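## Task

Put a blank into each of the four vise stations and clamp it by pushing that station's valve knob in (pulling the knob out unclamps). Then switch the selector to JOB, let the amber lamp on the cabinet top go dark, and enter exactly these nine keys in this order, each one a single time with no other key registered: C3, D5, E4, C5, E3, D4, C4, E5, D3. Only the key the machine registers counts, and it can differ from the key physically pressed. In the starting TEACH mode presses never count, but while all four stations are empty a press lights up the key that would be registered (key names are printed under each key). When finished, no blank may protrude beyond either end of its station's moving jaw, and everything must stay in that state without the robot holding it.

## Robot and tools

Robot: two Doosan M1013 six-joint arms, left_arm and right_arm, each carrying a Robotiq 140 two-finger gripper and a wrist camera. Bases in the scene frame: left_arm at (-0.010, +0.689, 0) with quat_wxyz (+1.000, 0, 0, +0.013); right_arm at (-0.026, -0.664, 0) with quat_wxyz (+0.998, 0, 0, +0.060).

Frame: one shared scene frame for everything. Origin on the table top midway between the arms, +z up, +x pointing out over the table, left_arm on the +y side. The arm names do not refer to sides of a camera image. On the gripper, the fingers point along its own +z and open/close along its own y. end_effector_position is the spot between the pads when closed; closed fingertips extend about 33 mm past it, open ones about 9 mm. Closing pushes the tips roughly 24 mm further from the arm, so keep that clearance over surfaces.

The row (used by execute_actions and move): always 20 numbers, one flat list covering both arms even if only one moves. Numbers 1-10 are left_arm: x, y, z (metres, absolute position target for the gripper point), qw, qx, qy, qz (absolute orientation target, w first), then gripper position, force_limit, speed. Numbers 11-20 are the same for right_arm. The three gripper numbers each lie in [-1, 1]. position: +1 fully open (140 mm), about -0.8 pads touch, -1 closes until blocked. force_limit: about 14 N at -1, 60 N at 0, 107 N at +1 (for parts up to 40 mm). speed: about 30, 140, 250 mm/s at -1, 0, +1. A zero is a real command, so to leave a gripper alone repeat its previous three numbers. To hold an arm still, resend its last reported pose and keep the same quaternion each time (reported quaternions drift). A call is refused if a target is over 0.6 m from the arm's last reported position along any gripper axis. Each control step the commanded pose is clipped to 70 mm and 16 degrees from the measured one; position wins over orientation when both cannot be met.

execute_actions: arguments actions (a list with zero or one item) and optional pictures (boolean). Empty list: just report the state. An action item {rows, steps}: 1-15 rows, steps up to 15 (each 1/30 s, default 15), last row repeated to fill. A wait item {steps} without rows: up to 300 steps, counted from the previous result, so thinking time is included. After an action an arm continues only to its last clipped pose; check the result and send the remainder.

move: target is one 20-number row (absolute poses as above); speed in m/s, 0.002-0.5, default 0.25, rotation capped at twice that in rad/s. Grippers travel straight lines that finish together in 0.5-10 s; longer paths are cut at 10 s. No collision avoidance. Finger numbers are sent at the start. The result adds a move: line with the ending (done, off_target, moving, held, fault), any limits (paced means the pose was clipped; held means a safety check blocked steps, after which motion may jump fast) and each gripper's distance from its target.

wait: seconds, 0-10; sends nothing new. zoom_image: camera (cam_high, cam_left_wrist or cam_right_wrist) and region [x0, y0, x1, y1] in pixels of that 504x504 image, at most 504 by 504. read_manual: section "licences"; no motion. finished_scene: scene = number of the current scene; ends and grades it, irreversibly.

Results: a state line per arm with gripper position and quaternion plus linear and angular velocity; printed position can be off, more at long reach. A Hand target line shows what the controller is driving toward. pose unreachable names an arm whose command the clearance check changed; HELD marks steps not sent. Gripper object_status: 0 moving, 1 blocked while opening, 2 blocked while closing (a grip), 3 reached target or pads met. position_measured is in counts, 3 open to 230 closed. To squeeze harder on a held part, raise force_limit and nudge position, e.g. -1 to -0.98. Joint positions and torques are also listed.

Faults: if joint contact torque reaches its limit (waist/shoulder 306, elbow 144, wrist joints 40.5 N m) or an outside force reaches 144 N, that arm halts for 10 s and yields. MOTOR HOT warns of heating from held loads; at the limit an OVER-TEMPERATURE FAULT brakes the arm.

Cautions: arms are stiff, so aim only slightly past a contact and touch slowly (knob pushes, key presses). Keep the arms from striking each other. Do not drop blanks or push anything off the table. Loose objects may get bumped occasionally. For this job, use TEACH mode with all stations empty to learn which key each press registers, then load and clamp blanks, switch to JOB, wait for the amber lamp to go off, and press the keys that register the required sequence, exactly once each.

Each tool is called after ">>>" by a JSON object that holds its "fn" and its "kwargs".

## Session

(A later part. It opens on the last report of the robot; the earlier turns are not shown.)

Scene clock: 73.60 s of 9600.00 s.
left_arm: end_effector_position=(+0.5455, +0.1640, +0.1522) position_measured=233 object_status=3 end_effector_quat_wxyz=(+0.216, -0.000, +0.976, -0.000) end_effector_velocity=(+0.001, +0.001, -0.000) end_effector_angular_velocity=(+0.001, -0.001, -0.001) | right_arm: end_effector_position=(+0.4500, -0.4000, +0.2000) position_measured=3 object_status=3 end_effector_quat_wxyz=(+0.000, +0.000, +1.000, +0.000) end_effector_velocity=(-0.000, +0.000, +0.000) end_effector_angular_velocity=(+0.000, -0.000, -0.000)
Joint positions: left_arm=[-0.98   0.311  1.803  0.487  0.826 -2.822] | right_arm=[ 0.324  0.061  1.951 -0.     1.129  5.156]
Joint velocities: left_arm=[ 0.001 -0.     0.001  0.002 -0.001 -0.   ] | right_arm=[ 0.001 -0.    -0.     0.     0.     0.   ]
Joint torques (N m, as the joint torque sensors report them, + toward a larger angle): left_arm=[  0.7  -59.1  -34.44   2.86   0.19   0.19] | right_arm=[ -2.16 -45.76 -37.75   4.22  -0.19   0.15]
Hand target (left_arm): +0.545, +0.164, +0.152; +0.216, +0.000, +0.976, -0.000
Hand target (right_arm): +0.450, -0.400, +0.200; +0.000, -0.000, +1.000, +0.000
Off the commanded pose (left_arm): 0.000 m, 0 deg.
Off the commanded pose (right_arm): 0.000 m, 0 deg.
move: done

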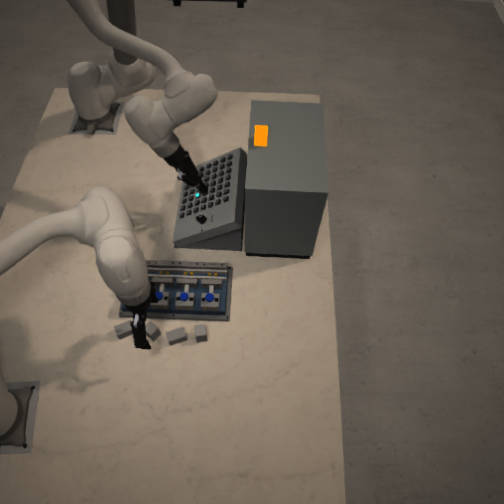

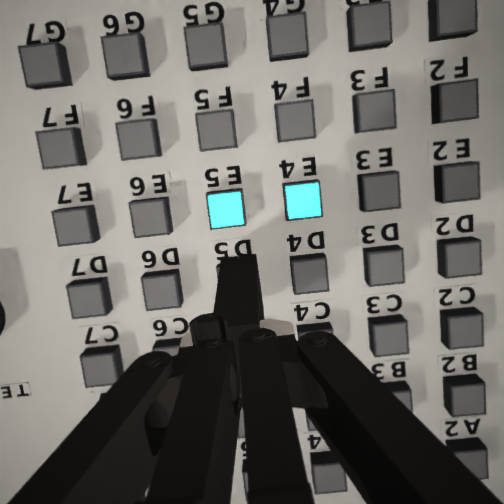

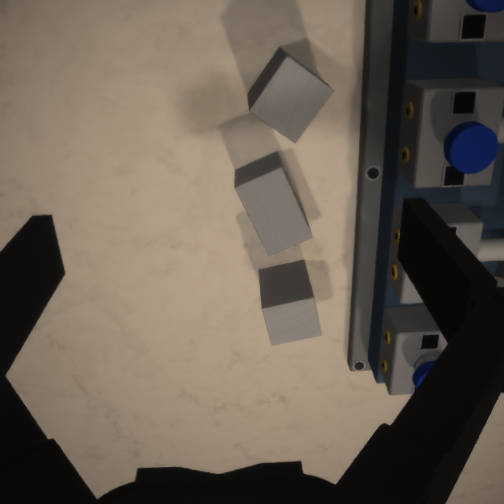

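>>> {"fn": "move", "kwargs": {"target": [0.5455,0.164,0.165,0.216,0,0.976,0,-1,0,0,0.45,-0.4,0.2,0,0,1,0,1,0,0], "speed": 0.03}}

>>> {"fn": "move", "kwargs": {"target": [0.576,0.164,0.18,0.216,0,0.976,0,-1,0,0,0.45,-0.4,0.2,0,0,1,0,1,0,0], "speed": 0.05}}

>>> {"fn": "move", "kwargs": {"target": [0.576,0.164,0.171,0.216,0,0.976,0,-1,0,0,0.45,-0.4,0.2,0,0,1,0,1,0,0], "speed": 0.01}}

Scene clock: 80.23 s of 9600.00 s.
left_arm: end_effector_position=(+0.5455, +0.1640, +0.1650) position_measured=233 object_status=3 end_effector_quat_wxyz=(+0.216, -0.000, +0.976, +0.000) end_effector_velocity=(+0.000, +0.001, -0.001) end_effector_angular_velocity=(+0.002, +0.001, -0.000) | right_arm: end_effector_position=(+0.4500, -0.4000, +0.2000) position_measured=3 object_status=3 end_effector_quat_wxyz=(+0.000, -0.000, +1.000, +0.000) end_effector_velocity=(-0.000, -0.000, -0.001) end_effector_angular_velocity=(-0.000, +0.001, -0.001)
Joint positions: left_arm=[-0.98   0.301  1.791  0.478  0.846 -2.808] | right_arm=[ 0.324  0.061  1.951 -0.     1.129  5.156]
Joint velocities: left_arm=[0.001 0.001 0.001 0.001 0.    0.001] | right_arm=[-0.001  0.     0.001  0.    -0.     0.   ]
Joint torques (N m, as the joint torque sensors report them, + toward a larger angle): left_arm=[  0.25 -65.64 -39.39   3.74   0.21   0.27] | right_arm=[ -2.3  -45.59 -37.75   4.49  -0.22   0.18]
Hand target (left_arm): +0.546, +0.164, +0.165; +0.216, -0.000, +0.976, +0.000
Hand target (right_arm): +0.450, -0.400, +0.200; +0.000, -0.000, +1.000, +0.000
Off the commanded pose (left_arm): 0.000 m, 0 deg.
Off the commanded pose (right_arm): 0.000 m, 0 deg.
After step 90, 2.93 s passed at rest.
move: done

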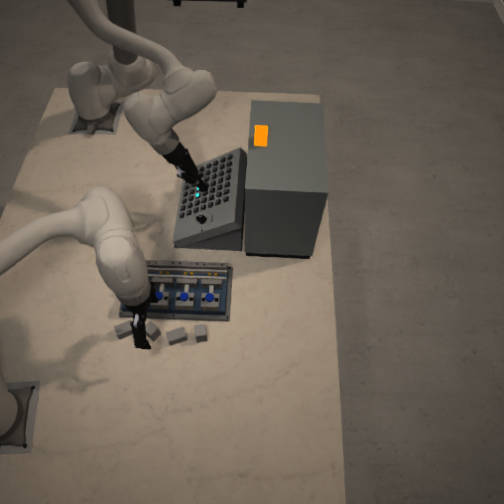

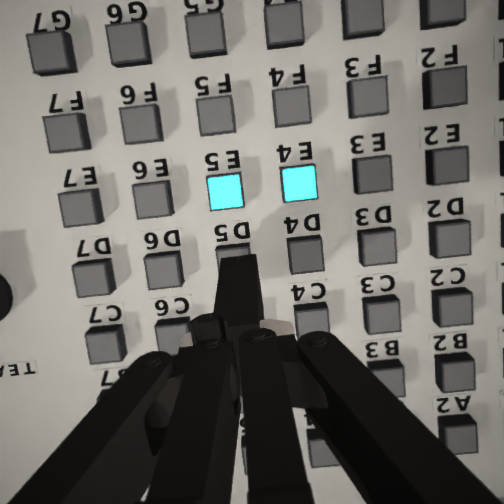

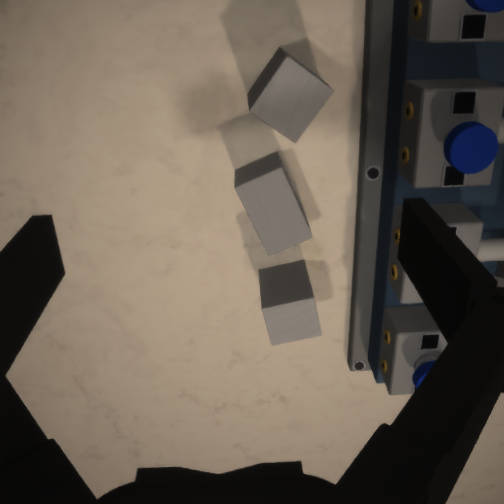

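Scene clock: 81.17 s of 9600.00 s.
left_arm: end_effector_position=(+0.5760, +0.1640, +0.1800) position_measured=233 object_status=3 end_effector_quat_wxyz=(+0.216, -0.000, +0.976, +0.000) end_effector_velocity=(+0.000, +0.000, +0.001) end_effector_angular_velocity=(+0.000, +0.001, +0.001) | right_arm: end_effector_position=(+0.4500, -0.4000, +0.2000) position_measured=3 object_status=3 end_effector_quat_wxyz=(+0.000, -0.000, +1.000, -0.000) end_effector_velocity=(+0.001, +0.000, +0.001) end_effector_angular_velocity=(+0.001, -0.001, +0.000)
Joint positions: left_arm=[-0.944  0.317  1.738  0.456  0.864 -2.748] | right_arm=[ 0.324  0.061  1.951 -0.     1.129  5.156]
Joint velocities: left_arm=[ 0.001  0.    -0.002 -0.002  0.002  0.001] | right_arm=[ 0.    -0.    -0.002 -0.     0.     0.   ]
Joint torques (N m, as the joint torque sensors report them, + toward a larger angle): left_arm=[  0.91 -67.36 -40.56   3.76   0.09   0.13] | right_arm=[ -1.45 -45.92 -37.6    4.25  -0.22   0.22]
Hand target (left_arm): +0.576, +0.164, +0.180; +0.216, -0.000, +0.976, +0.000
Hand target (right_arm): +0.450, -0.400, +0.200; -0.000, -0.000, +1.000, +0.000
Off the commanded pose (left_arm): 0.000 m, 0 deg.
Off the commanded pose (right_arm): 0.000 m, 0 deg.
move: done

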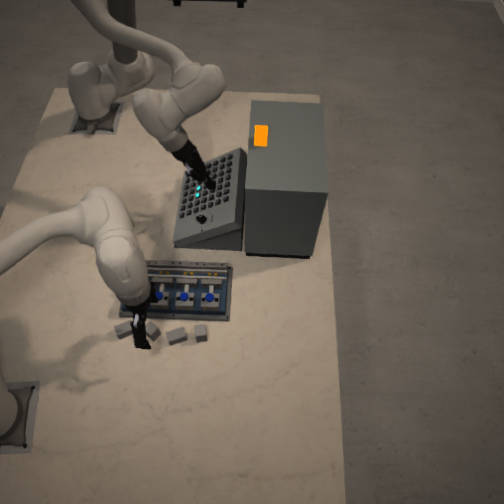

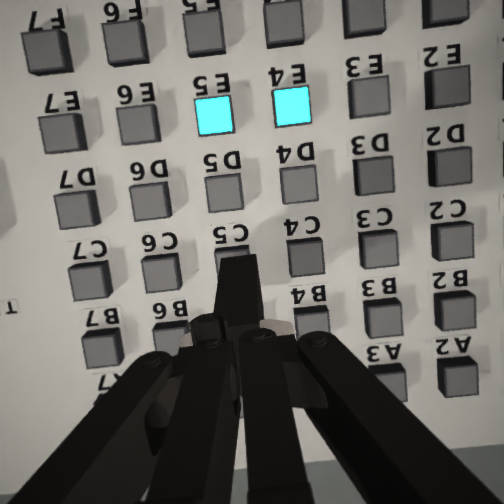

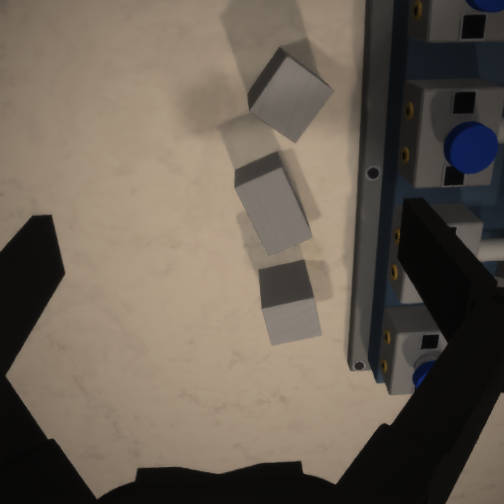

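Scene clock: 82.30 s of 9600.00 s.
left_arm: end_effector_position=(+0.5760, +0.1639, +0.1712) position_measured=233 object_status=3 end_effector_quat_wxyz=(+0.216, -0.000, +0.976, -0.000) end_effector_velocity=(-0.001, -0.000, -0.001) end_effector_angular_velocity=(+0.001, -0.000, -0.002) | right_arm: end_effector_position=(+0.4500, -0.4000, +0.2000) position_measured=3 object_status=3 end_effector_quat_wxyz=(+0.000, +0.000, +1.000, -0.000) end_effector_velocity=(-0.001, +0.000, -0.001) end_effector_angular_velocity=(-0.000, +0.001, +0.000)
Joint positions: left_arm=[-0.944  0.323  1.747  0.462  0.851 -2.757] | right_arm=[ 0.324  0.061  1.951 -0.     1.129  5.156]
Joint velocities: left_arm=[-0.001  0.001  0.001  0.001 -0.001 -0.   ] | right_arm=[ 0.001  0.     0.001  0.    -0.     0.   ]
Joint torques (N m, as the joint torque sensors report them, + toward a larger angle): left_arm=[  1.79 -44.95 -26.73   1.99  -0.91   0.22] | right_arm=[ -1.7  -45.87 -38.34   4.27  -0.1    0.07]
Hand target (left_arm): +0.576, +0.164, +0.171; +0.216, +0.000, +0.976, -0.000
Hand target (right_arm): +0.450, -0.400, +0.200; -0.000, -0.000, +1.000, -0.000
Off the commanded pose (left_arm): 0.000 m, 0 deg.
Off the commanded pose (right_arm): 0.000 m, 0 deg.
move: done

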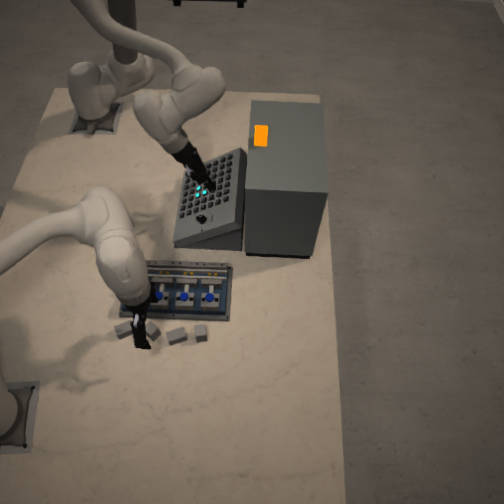

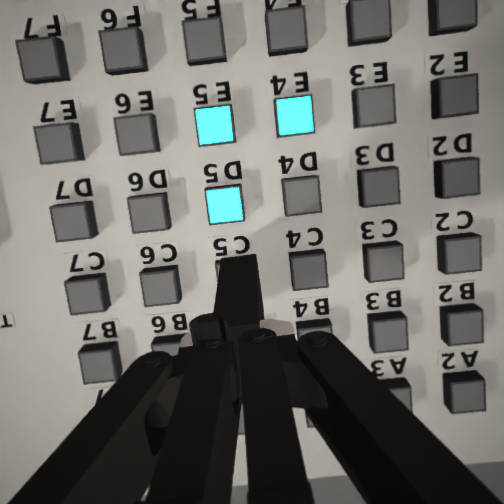

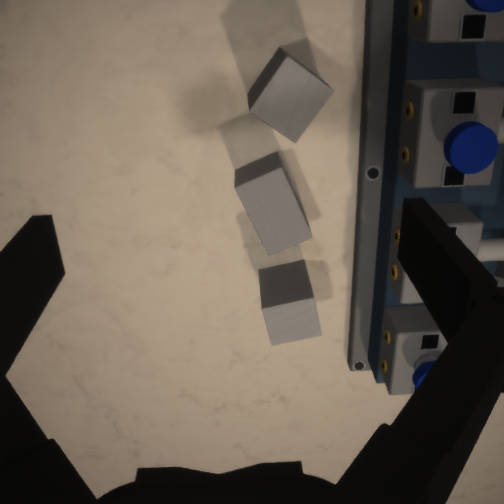

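>>> {"fn": "move", "kwargs": {"target": [0.576,0.164,0.181,0.216,0,0.976,0,-1,0,0,0.45,-0.4,0.2,0,0,1,0,1,0,0], "speed": 0.03}}

>>> {"fn": "move", "kwargs": {"target": [0.6045,0.164,0.2,0.216,0,0.976,0,-1,0,0,0.45,-0.4,0.2,0,0,1,0,1,0,0], "speed": 0.05}}

>>> {"fn": "move", "kwargs": {"target": [0.6045,0.164,0.1905,0.216,0,0.976,0,-1,0,0,0.45,-0.4,0.2,0,0,1,0,1,0,0], "speed": 0.01}}

>>> {"fn": "move", "kwargs": {"target": [0.6045,0.164,0.2,0.216,0,0.976,0,-1,0,0,0.45,-0.4,0.2,0,0,1,0,1,0,0], "speed": 0.03}}

>>> {"fn": "move", "kwargs": {"target": [0.6045,0.198,0.2,0.216,0,0.976,0,-1,0,0,0.45,-0.4,0.2,0,0,1,0,1,0,0], "speed": 0.05}}

>>> {"fn": "move", "kwargs": {"target": [0.6045,0.198,0.1903,0.216,0,0.976,0,-1,0,0,0.45,-0.4,0.2,0,0,1,0,1,0,0], "speed": 0.01}}

Scene clock: 96.20 s of 9600.00 s.
left_arm: end_effector_position=(+0.5760, +0.1640, +0.1810) position_measured=233 object_status=3 end_effector_quat_wxyz=(+0.216, -0.000, +0.976, +0.000) end_effector_velocity=(+0.000, +0.001, -0.002) end_effector_angular_velocity=(+0.003, +0.001, +0.000) | right_arm: end_effector_position=(+0.4500, -0.4000, +0.2000) position_measured=3 object_status=3 end_effector_quat_wxyz=(+0.000, -0.000, +1.000, -0.000) end_effector_velocity=(+0.000, -0.000, +0.000) end_effector_angular_velocity=(+0.000, -0.001, -0.000)
Joint positions: left_arm=[-0.944  0.316  1.737  0.455  0.866 -2.747] | right_arm=[ 0.324  0.061  1.951 -0.     1.129  5.156]
Joint velocities: left_arm=[ 0.001  0.002 -0.     0.     0.001  0.001] | right_arm=[-0.001  0.    -0.001 -0.    -0.     0.   ]
Joint torques (N m, as the joint torque sensors report them, + toward a larger angle): left_arm=[  0.23 -68.18 -39.86   3.7    0.32   0.04] | right_arm=[ -1.41 -45.84 -37.7    4.32  -0.11   0.24]
Hand target (left_arm): +0.576, +0.164, +0.181; +0.216, -0.000, +0.976, +0.000
Hand target (right_arm): +0.450, -0.400, +0.200; -0.000, -0.000, +1.000, -0.000
Off the commanded pose (left_arm): 0.000 m, 0 deg.
Off the commanded pose (right_arm): 0.000 m, 0 deg.
After step 90, 10.20 s passed at rest.
move: done

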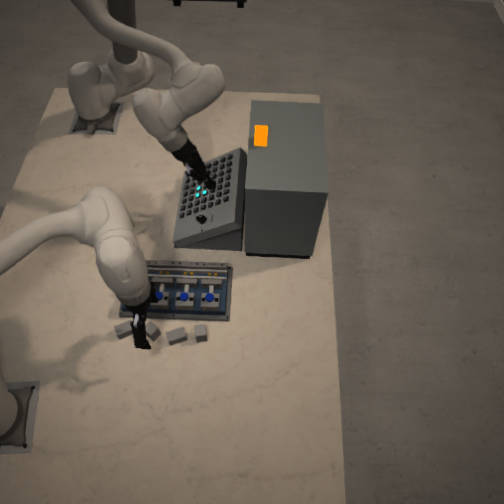

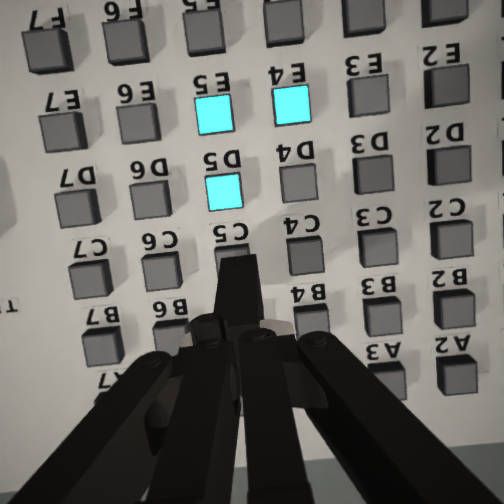

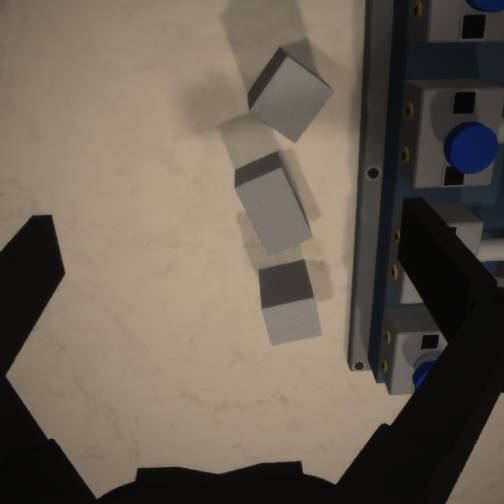

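Scene clock: 97.17 s of 9600.00 s.
left_arm: end_effector_position=(+0.6045, +0.1640, +0.2000) position_measured=233 object_status=3 end_effector_quat_wxyz=(+0.216, -0.000, +0.976, +0.000) end_effector_velocity=(+0.001, -0.000, +0.000) end_effector_angular_velocity=(+0.001, -0.001, -0.001) | right_arm: end_effector_position=(+0.4500, -0.4000, +0.2000) position_measured=3 object_status=3 end_effector_quat_wxyz=(+0.000, -0.000, +1.000, -0.000) end_effector_velocity=(-0.000, +0.001, +0.000) end_effector_angular_velocity=(+0.000, -0.000, +0.001)
Joint positions: left_arm=[-0.912  0.33   1.68   0.433  0.893 -2.69 ] | right_arm=[ 0.324  0.061  1.951 -0.     1.129  5.156]
Joint velocities: left_arm=[ 0.     0.    -0.001  0.001  0.     0.001] | right_arm=[ 0.001 -0.    -0.     0.     0.    -0.   ]
Joint torques (N m, as the joint torque sensors report them, + toward a larger angle): left_arm=[ -0.5  -69.11 -39.97   3.96   0.21   0.33] | right_arm=[ -1.71 -45.82 -38.2    4.2   -0.26   0.07]
Hand target (left_arm): +0.605, +0.164, +0.200; +0.216, -0.000, +0.976, +0.000
Hand target (right_arm): +0.450, -0.400, +0.200; -0.000, -0.000, +1.000, -0.000
Off the commanded pose (left_arm): 0.000 m, 0 deg.
Off the commanded pose (right_arm): 0.000 m, 0 deg.
move: done

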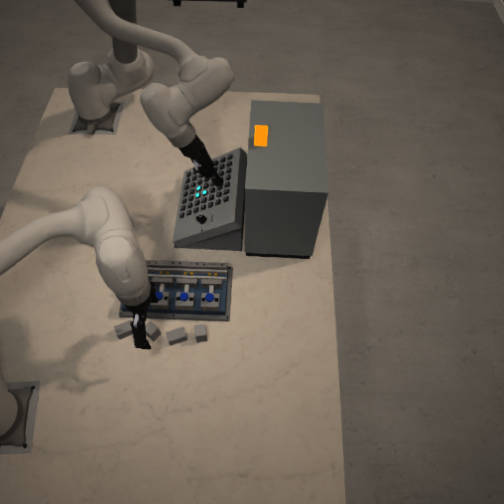

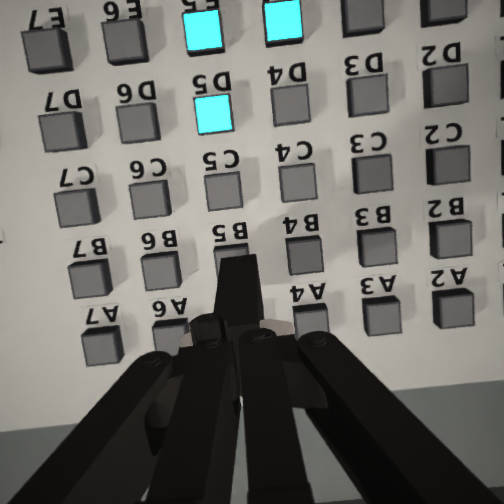

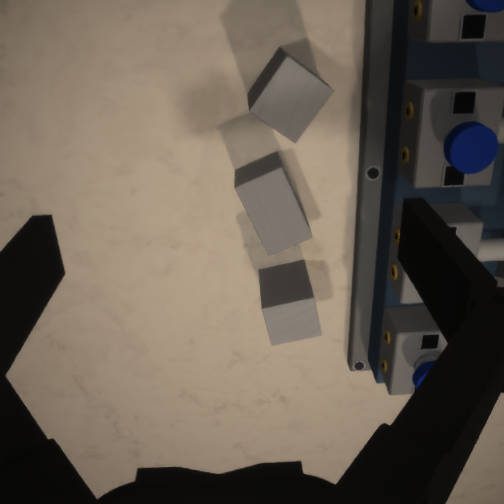

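Scene clock: 98.33 s of 9600.00 s.
left_arm: end_effector_position=(+0.6045, +0.1640, +0.1905) position_measured=233 object_status=3 end_effector_quat_wxyz=(+0.216, +0.000, +0.976, -0.000) end_effector_velocity=(-0.001, -0.002, +0.001) end_effector_angular_velocity=(-0.002, +0.000, -0.001) | right_arm: end_effector_position=(+0.4500, -0.4000, +0.2000) position_measured=3 object_status=3 end_effector_quat_wxyz=(+0.000, -0.000, +1.000, -0.000) end_effector_velocity=(+0.001, -0.001, +0.000) end_effector_angular_velocity=(+0.000, -0.000, -0.002)
Joint positions: left_arm=[-0.912  0.336  1.69   0.438  0.878 -2.698] | right_arm=[ 0.324  0.061  1.951 -0.     1.129  5.156]
Joint velocities: left_arm=[-0.002 -0.    -0.001 -0.002 -0.    -0.   ] | right_arm=[-0.001  0.    -0.001 -0.     0.     0.   ]
Joint torques (N m, as the joint torque sensors report them, + toward a larger angle): left_arm=[  1.17 -66.67 -37.76   3.5    0.23   0.22] | right_arm=[ -2.68 -46.13 -37.84   4.18  -0.07   0.13]
Hand target (left_arm): +0.604, +0.164, +0.190; +0.216, +0.000, +0.976, -0.000
Hand target (right_arm): +0.450, -0.400, +0.200; -0.000, -0.000, +1.000, -0.000
Off the commanded pose (left_arm): 0.000 m, 0 deg.
Off the commanded pose (right_arm): 0.000 m, 0 deg.
move: done

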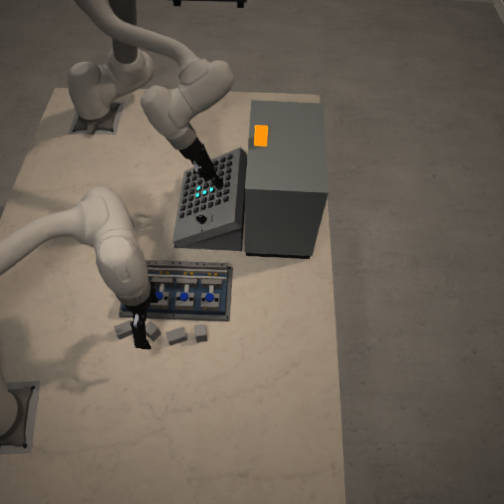

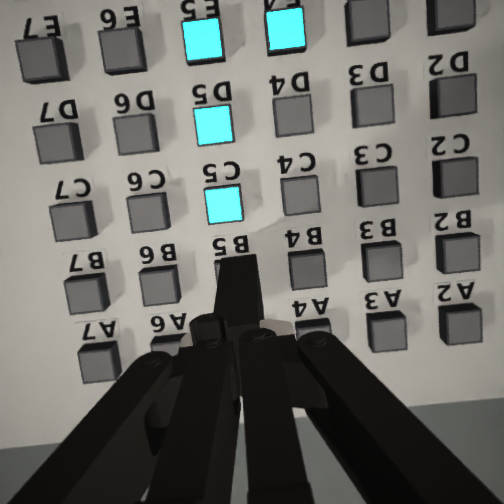

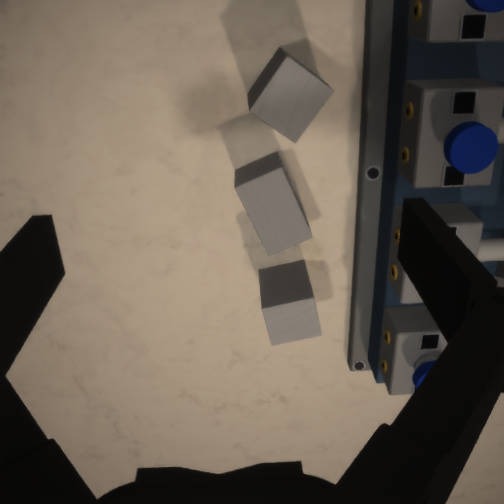

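Scene clock: 99.03 s of 9600.00 s.
left_arm: end_effector_position=(+0.6045, +0.1640, +0.2000) position_measured=233 object_status=3 end_effector_quat_wxyz=(+0.216, -0.000, +0.976, +0.000) end_effector_velocity=(+0.000, +0.000, +0.000) end_effector_angular_velocity=(-0.001, +0.001, +0.001) | right_arm: end_effector_position=(+0.4500, -0.4000, +0.2000) position_measured=3 object_status=3 end_effector_quat_wxyz=(+0.000, -0.000, +1.000, -0.000) end_effector_velocity=(-0.001, +0.000, -0.000) end_effector_angular_velocity=(-0.000, +0.000, +0.001)
Joint positions: left_arm=[-0.912  0.33   1.68   0.433  0.893 -2.69 ] | right_arm=[ 0.324  0.061  1.951 -0.     1.129  5.156]
Joint velocities: left_arm=[ 0.001  0.    -0.001 -0.002  0.     0.001] | right_arm=[ 0.001 -0.     0.001 -0.    -0.     0.   ]
Joint torques (N m, as the joint torque sensors report them, + toward a larger angle): left_arm=[  0.02 -69.9  -40.81   3.8   -0.08   0.26] | right_arm=[ -1.98 -46.09 -37.9    4.2    0.06   0.18]
Hand target (left_arm): +0.605, +0.164, +0.200; +0.216, -0.000, +0.976, +0.000
Hand target (right_arm): +0.450, -0.400, +0.200; -0.000, -0.000, +1.000, -0.000
Off the commanded pose (left_arm): 0.000 m, 0 deg.
Off the commanded pose (right_arm): 0.000 m, 0 deg.
move: done

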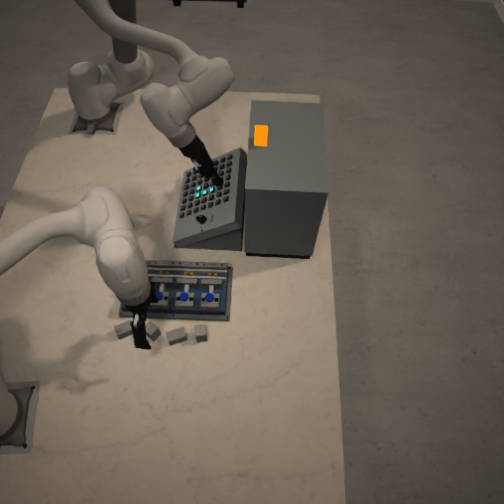

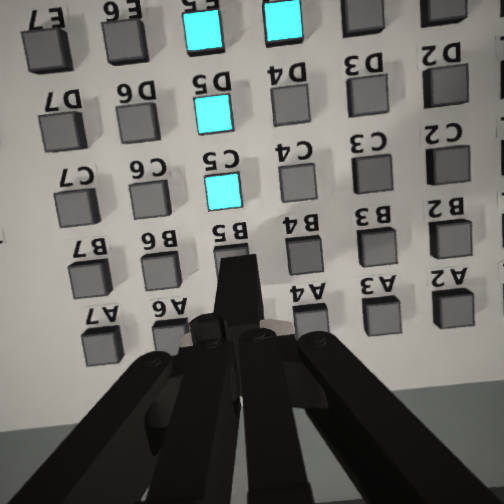

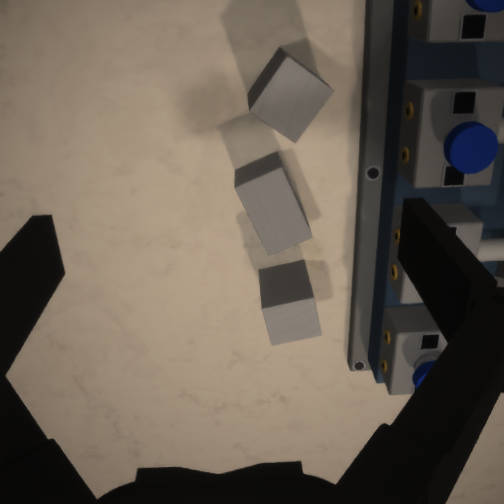

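Scene clock: 99.97 s of 9600.00 s.
left_arm: end_effector_position=(+0.6046, +0.1980, +0.2000) position_measured=233 object_status=3 end_effector_quat_wxyz=(+0.216, +0.000, +0.976, +0.000) end_effector_velocity=(-0.001, -0.001, +0.000) end_effector_angular_velocity=(-0.000, +0.001, -0.001) | right_arm: end_effector_position=(+0.4500, -0.4000, +0.2000) position_measured=3 object_status=3 end_effector_quat_wxyz=(+0.000, -0.000, +1.000, -0.000) end_effector_velocity=(+0.000, -0.000, +0.000) end_effector_angular_velocity=(+0.000, -0.001, -0.001)
Joint positions: left_arm=[-0.88   0.293  1.731  0.43   0.868 -2.663] | right_arm=[ 0.324  0.061  1.951 -0.     1.129  5.156]
Joint velocities: left_arm=[-0.002 -0.    -0.    -0.001  0.001  0.   ] | right_arm=[-0.    -0.    -0.001 -0.    -0.     0.   ]
Joint torques (N m, as the joint torque sensors report them, + toward a larger angle): left_arm=[ -0.11 -66.56 -40.59   4.04   0.17   0.18] | right_arm=[ -1.76 -46.36 -37.99   4.17  -0.12   0.25]
Hand target (left_arm): +0.605, +0.198, +0.200; +0.216, +0.000, +0.976, +0.000
Hand target (right_arm): +0.450, -0.400, +0.200; -0.000, -0.000, +1.000, -0.000
Off the commanded pose (left_arm): 0.000 m, 0 deg.
Off the commanded pose (right_arm): 0.000 m, 0 deg.
move: done

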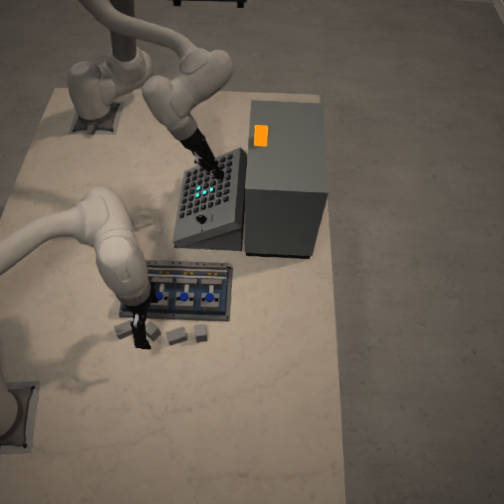

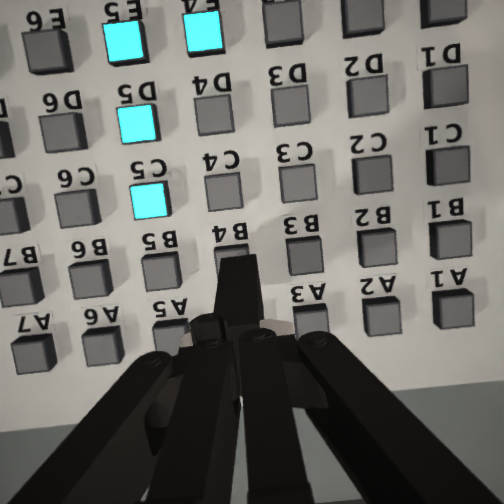

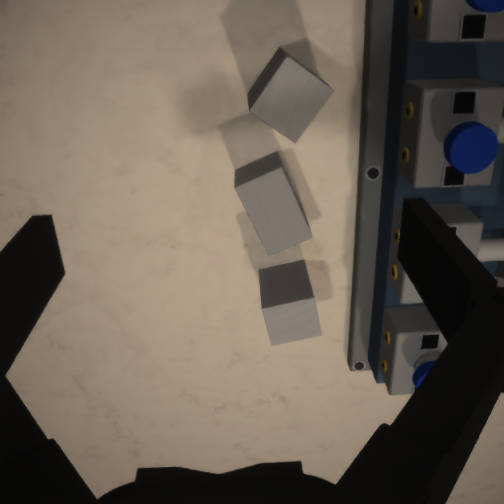

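Scene clock: 101.17 s of 9600.00 s.
left_arm: end_effector_position=(+0.6045, +0.1980, +0.1903) position_measured=233 object_status=3 end_effector_quat_wxyz=(+0.216, -0.000, +0.976, -0.000) end_effector_velocity=(-0.001, -0.001, -0.000) end_effector_angular_velocity=(-0.001, +0.002, -0.001) | right_arm: end_effector_position=(+0.4500, -0.4000, +0.2000) position_measured=3 object_status=3 end_effector_quat_wxyz=(+0.000, -0.000, +1.000, -0.000) end_effector_velocity=(+0.001, -0.000, +0.000) end_effector_angular_velocity=(+0.001, -0.001, -0.001)
Joint positions: left_arm=[-0.88   0.3    1.74   0.436  0.853 -2.673] | right_arm=[ 0.324  0.061  1.951 -0.     1.129  5.156]
Joint velocities: left_arm=[-0.001  0.     0.    -0.002  0.     0.   ] | right_arm=[-0.001 -0.    -0.001  0.    -0.     0.   ]
Joint torques (N m, as the joint torque sensors report them, + toward a larger angle): left_arm=[  0.39 -63.65 -38.04   3.51   0.2    0.21] | right_arm=[ -0.52 -45.55 -37.86   4.25  -0.2    0.36]
Hand target (left_arm): +0.604, +0.198, +0.190; +0.216, +0.000, +0.976, -0.000
Hand target (right_arm): +0.450, -0.400, +0.200; -0.000, -0.000, +1.000, -0.000
Off the commanded pose (left_arm): 0.000 m, 0 deg.
Off the commanded pose (right_arm): 0.000 m, 0 deg.
move: done

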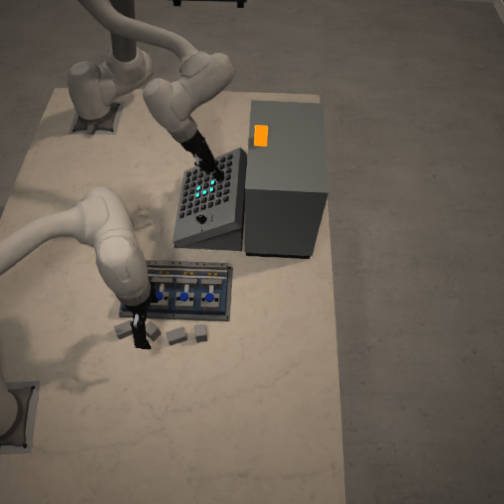

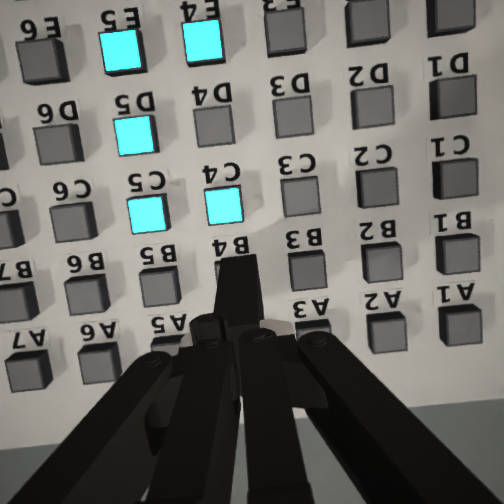

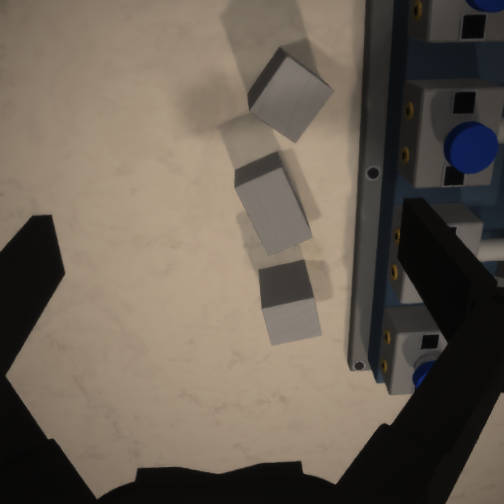

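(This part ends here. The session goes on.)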